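# Close the plate incubator door until its latch catches

## Task

Close the door on the plate incubator INCUBATOR so the latch engages and keeps it shut by itself; a door that stays closed only because the robot is pressing on it does not count. Afterwards release it and move the gripper away.

## Robot and tools

Robot: a single arm with a two-finger gripper, viewed through one camera, cam_wrist (616x616 pixels). The arm's joints, from base to gripper, are waist, shoulder, elbow, wrist pitch, wrist yaw and wrist roll. Joint limits in rad: waist -2.618 to 3.054, shoulder 0.000 to 3.142, elbow 0.000 to 3.142, wrist pitch -1.571 to 1.571, wrist yaw -1.571 to 1.571, wrist roll -2.094 to 2.094. The gripper's fingers extend along its own +z axis and close along its own y axis. The reported hand point sits between the finger pads, roughly 1 cm short of the fingertips.

Frames: the scene frame has its origin on the table top directly beneath the arm base. +z is up, and +y is to the left when looking along +x. The base may be slightly tilted. Each result gives end_effector_position in metres and end_effector_quat_wxyz in this frame, and the position can be a little off, more so at long reach. Commanded motions, however, are written in the gripper's own axes, not the scene frame.

execute_actions(actions): a list of actions run one after another. Each action is a table of up to 15 rows, one row per control step of 1/30 s. If a table has fewer rows, its last row is repeated for the rest of the 15 steps. Each row has 7 numbers in [-1, 1], in this order: dx, dy, dz, rx, ry, rz, opening. The first six are an offset in gripper axes from the hand's measured pose at the start of that action (for the first action of a call, the last pose reported in the scene). Every row refers back to that same start pose, not to the row before it. A value of 1.0 equals 0.6 m of translation or 180 degrees of rotation, and rx, ry, rz together form one rotation vector. opening is absolute, not an offset: +1 is fully open (0.094 m) and -1 is closed. An empty list simply returns the current state and images. Each action costs 0.5 s.

move(target, speed, blocking): drives the gripper in a straight line toward one pose. target is one 7-number row as above: an offset in gripper axes from the pose in the latest result that showed a pose, plus an absolute opening, which is sent at the start of the move. speed is the top path speed in m/s, from 0.002 to 0.5 (default 0.25), and turning is capped at twice that value in rad/s. The path lasts 0.5 to 10 s and is cut off at 10 s. The path does not slow down for obstacles. The hand can lag behind it, stray from it or overshoot the speed, especially with the arm nearly straight. Faster contact hits harder, and aiming farther past a contact presses harder. With blocking=false the call returns after 0.5 s while the arm keeps going. Other execute_actions or moves are then refused until a result shows the move ended, so use wait or stop. The result ends with a move: line. done means the hand came to rest near the target; off_target, moving, held and fault describe other endings. The result also gives the distance to the target and which limits applied. limits=paced means the sent pose was clipped. limits=held means a check blocked some steps, after which the arm may jump faster than speed.

wait(seconds): from 0 to 10. Lets time pass while the last command is held, and returns early if a running move finishes. stop(): brakes a running move to rest; a faster move needs more room to stop, and the fingers continue. zoom_image(camera, region): gives a closer look at part of the latest cam_wrist image. region is [x0, y0, x1, y1] in pixels, with (0, 0) at the top-left, and at most 504x504. finished_scene(scene): ends the given scene number (1 or 2), cannot be undone, reports success and gives the next scene's task. Replying without a tool call ends all remaining scenes.

Motion details: on each control step the command is clipped to within 70 mm and 16 degrees of the measured pose, and damped IK then favours position over orientation. A distant target can take several actions to reach, and after an action the arm continues at most to the last clipped pose. Joint friction can leave the hand up to about 31 mm from the command, so very small steps may do nothing. Because offsets are taken from the measured pose, repeating a small push against a rigid surface adds no extra force, but against something that gives way it keeps moving. The Hand target line shows the pose the controller is currently driving toward. A pose unreachable line means the clearance check, which treats the base mount as part of the arm, changed or blocked the command.

Result lines: Joint positions and Joint velocities list the six joints (rad, rad/s) and then the finger-pad gap (m, m/s). grip_measured shows the finger opening on the command scale, possibly off by about 1 mm. Joint torques are raw drive outputs, with an offset, noise and friction effects. Step readings list the hand position at some steps, and HELD marks steps that were held back; moves and waits have no step list. FAULT or OVER-TEMPERATURE FAULT lines report stops. MOTOR HOT appears from 75 °C, a 10 s stop happens at 90 °C, and at 100 °C the arm goes limp and falls.

Cautions: never knock anything off the table, because that ends the scene. Approach the door slowly and avoid slams, hard impacts and heavy pushing. A held part may be briefly tugged. Make sure the latch holds the door on its own, then open the fingers and move clear before calling finished_scene. The simulation keeps running while you compose a reply.

Each tool is called as name(argument=value, ...) on one line, values as JSON.

## Session

execute_actions(actions=[])

Scene clock: 0.00 s.
end_effector_position=(+0.3778, +0.3098, +0.3645) grip_measured=+1.000 end_effector_quat_wxyz=(+0.319, -0.462, +0.788, -0.251)
Joint positions: [ 1.045  2.559  1.648 -0.458  1.155 -0.411  0.094]
Joint velocities: [ 0.007 -0.007 -0.012  0.051 -0.066 -0.051  0.   ]
Joint torques (N m, as the arm reports them, + toward a larger angle): no reading
Motor temperatures (°C, as the motors report them): [29 28 30 29 29 25]
Hand target: +0.378, +0.310, +0.365; +0.319, -0.462, +0.788, -0.251

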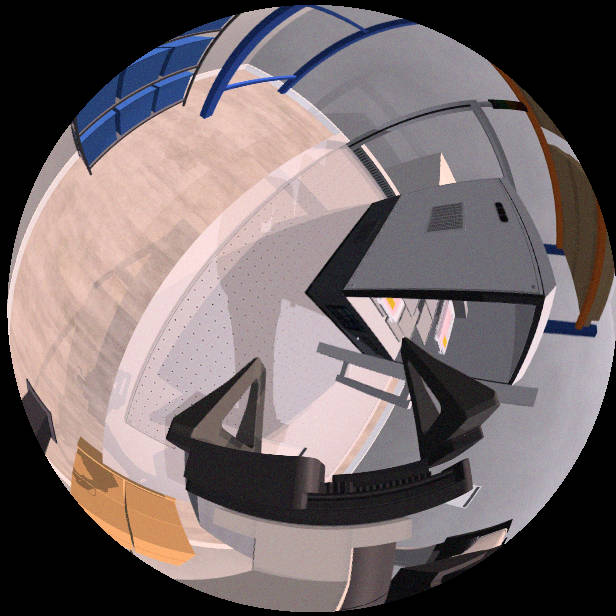

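move(target=[0.298,-0.237,-0.373,0,0,0.38,-1], speed=0.25)

Scene clock: 4.10 s.
end_effector_position=(+0.2260, +0.1136, +0.5628) grip_measured=-0.987 end_effector_quat_wxyz=(+0.420, +0.033, +0.906, +0.046)
Joint positions: [ 1.457  1.739  1.418 -1.553  1.081  1.425  0.001]
Joint velocities: [ 0.007 -0.007  0.012 -0.007  0.037 -0.007 -0.   ]
Joint torques (N m, as the arm reports them, + toward a larger angle): [ 2.59 -3.62  5.47  0.64  0.4   0.  ]
Motor temperatures (°C, as the motors report them): [29 29 31 30 29 25]
Hand target: +0.223, +0.112, +0.560; +0.421, +0.027, +0.906, +0.042
Off the commanded pose: 0.005 m, 9 deg.
joint sent to its limit — the command would take joint 4 (wrist pitch) past its lower limit, so that joint was sent only as far as its limit.
move: off_target

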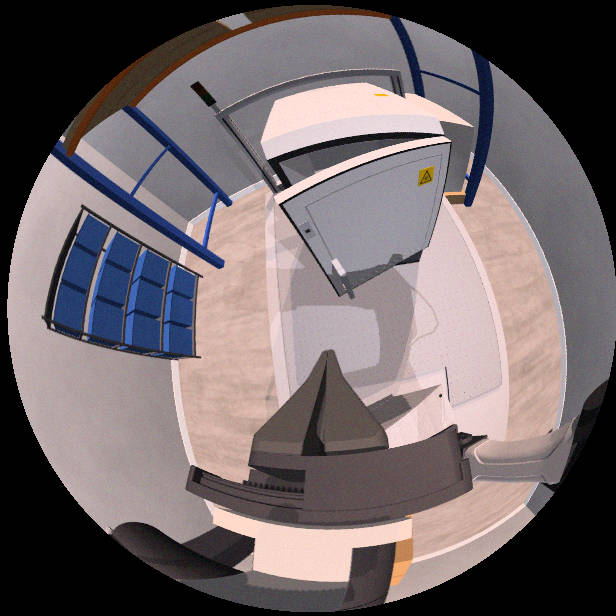

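move(target=[0,-0.023,0.41,0,-0.09,0,-1], speed=0.15)

Scene clock: 8.00 s.
end_effector_position=(+0.4188, +0.1116, +0.4168) grip_measured=-0.987 end_effector_quat_wxyz=(+0.554, +0.041, +0.830, +0.043)
Joint positions: [ 0.733  1.818  0.651  0.883  0.838 -0.219  0.001]
Joint velocities: [ 0.012  0.012  0.012  0.037 -0.037  0.007 -0.001]
Joint torques (N m, as the arm reports them, + toward a larger angle): [ 3.49 -5.62  5.23  2.17 -0.39 -0.14]
Motor temperatures (°C, as the motors report them): [29 29 31 30 29 25]
Hand target: +0.417, +0.112, +0.411; +0.553, +0.037, +0.831, +0.042
Off the commanded pose: 0.015 m, 2 deg.
move: off_target

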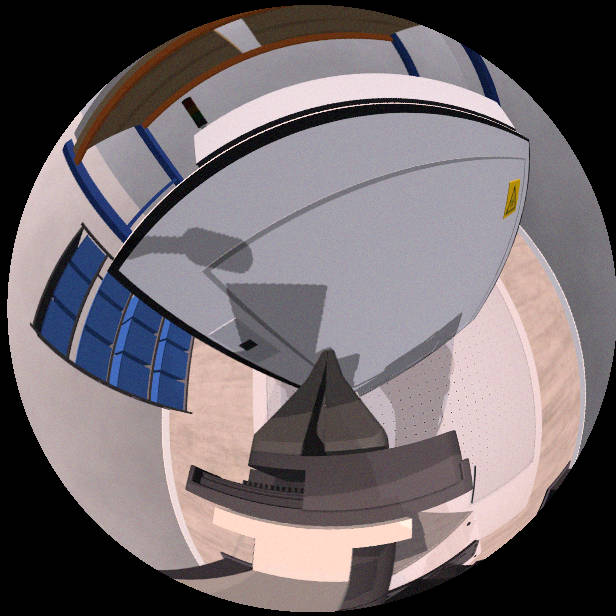

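move(target=[0,0.045,0.197,0,-0.05,0,-1], speed=0.04)

Scene clock: 11.60 s.
end_effector_position=(+0.5179, +0.1408, +0.3695) grip_measured=-0.987 end_effector_quat_wxyz=(+0.607, +0.037, +0.793, +0.033)
Joint positions: [ 0.551  2.279  0.978  1.215  0.621 -0.396  0.001]
Joint velocities: [-0.002  0.002 -0.002  0.037 -0.022 -0.066  0.   ]
Joint torques (N m, as the arm reports them, + toward a larger angle): [ 4.85 -9.04  9.1   2.05 -0.58 -0.07]
Motor temperatures (°C, as the motors report them): [29 30 32 31 29 25]
Hand target: +0.528, +0.139, +0.376; +0.619, +0.044, +0.783, +0.036
Off the commanded pose: 0.012 m, 2 deg.
move: off_target

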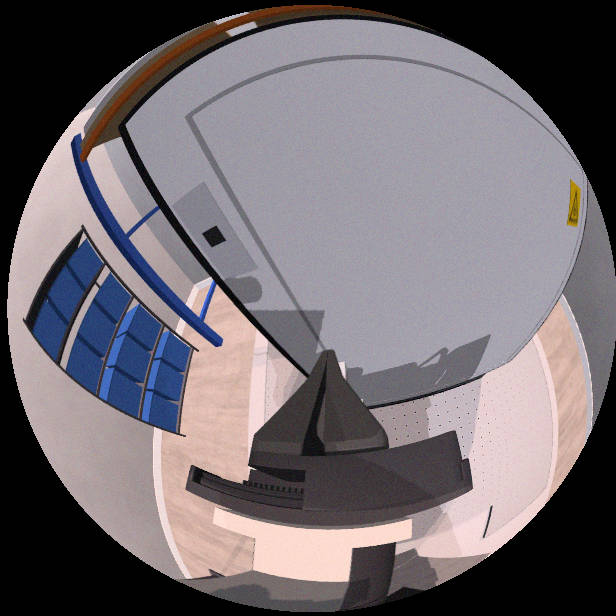

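move(target=[-0.048,-0.047,0.092,0,0,0,-1], speed=0.02)

Scene clock: 15.60 s.
end_effector_position=(+0.5200, +0.1420, +0.3664) grip_measured=-0.987 end_effector_quat_wxyz=(+0.577, -0.002, +0.816, +0.023)
Joint positions: [ 0.548  2.227  1.     1.04   0.624 -0.411  0.001]
Joint velocities: [-0.007 -0.017  0.002 -0.051 -0.022 -0.007 -0.   ]
Joint torques (N m, as the arm reports them, + toward a larger angle): [-2.42 -9.91 17.06  2.09 -1.38 -0.12]
Motor temperatures (°C, as the motors report them): [29 31 34 32 29 25]
Hand target: +0.566, +0.102, +0.381; +0.609, +0.036, +0.792, +0.027
Off the commanded pose: 0.068 m, 6 deg.
move: off_target

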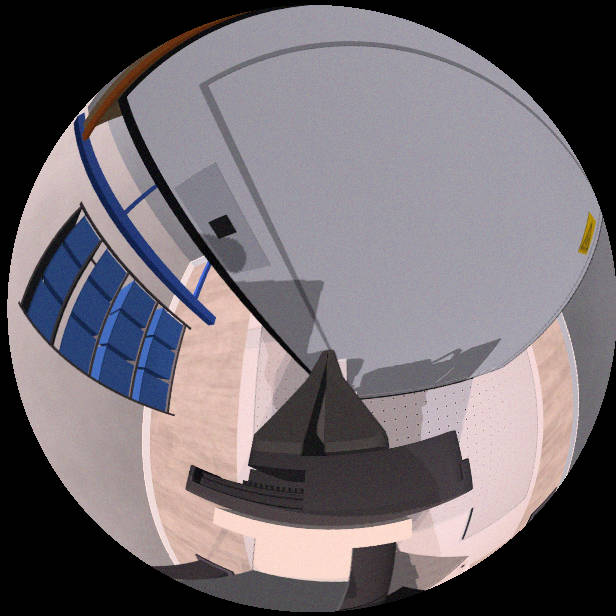

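Firm. Back off and view from the side.

move(target=[-0.03,0.15,-0.22,0.08,0,0,-1], speed=0.15)

Scene clock: 17.63 s.
end_effector_position=(+0.3990, +0.2253, +0.4261) grip_measured=-0.987 end_effector_quat_wxyz=(+0.565, +0.056, +0.819, -0.083)
Joint positions: [ 1.003  2.349  1.035  1.151  1.3   -0.412  0.001]
Joint velocities: [-0.022  0.012 -0.002 -0.022  0.037 -0.007 -0.   ]
Joint torques (N m, as the arm reports them, + toward a larger angle): [ 4.75 -8.82  9.04  1.76 -0.23 -0.06]
Motor temperatures (°C, as the motors report them): [29 31 34 32 29 25]
Hand target: +0.402, +0.227, +0.432; +0.569, +0.070, +0.815, -0.078
Off the commanded pose: 0.004 m, 2 deg.
move: done

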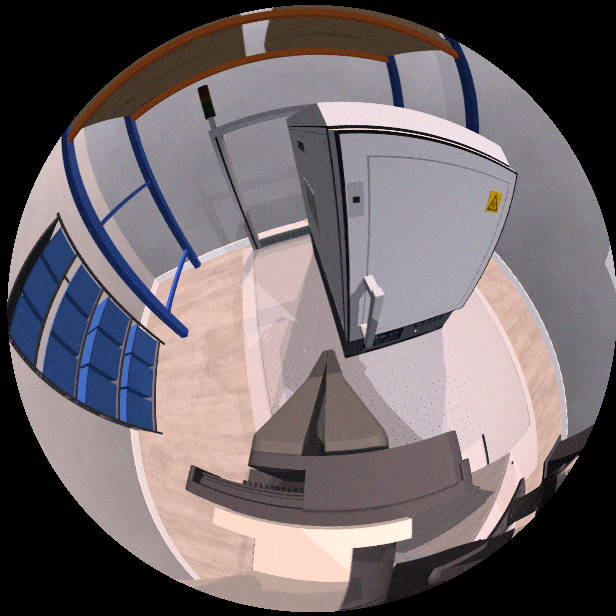

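zoom_image(camera="cam_wrist", region=[270,90,530,360])

Region (270, 90, 530, 360) of cam_wrist's 616x616 image, scaled by 1.867, with more detail than that image has; it fills the left 485 columns of this view, and the rest is white.

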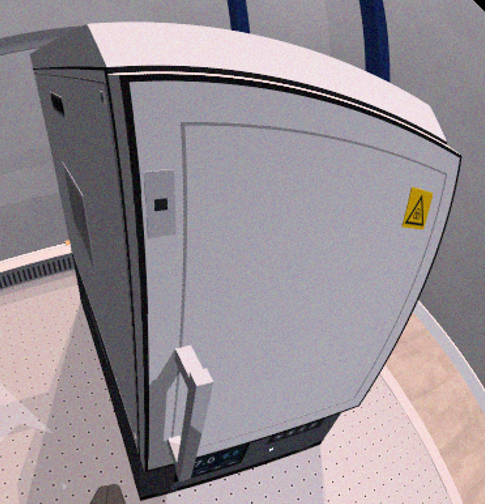

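finished_scene(scene=2)

The scene is finished: the task was done.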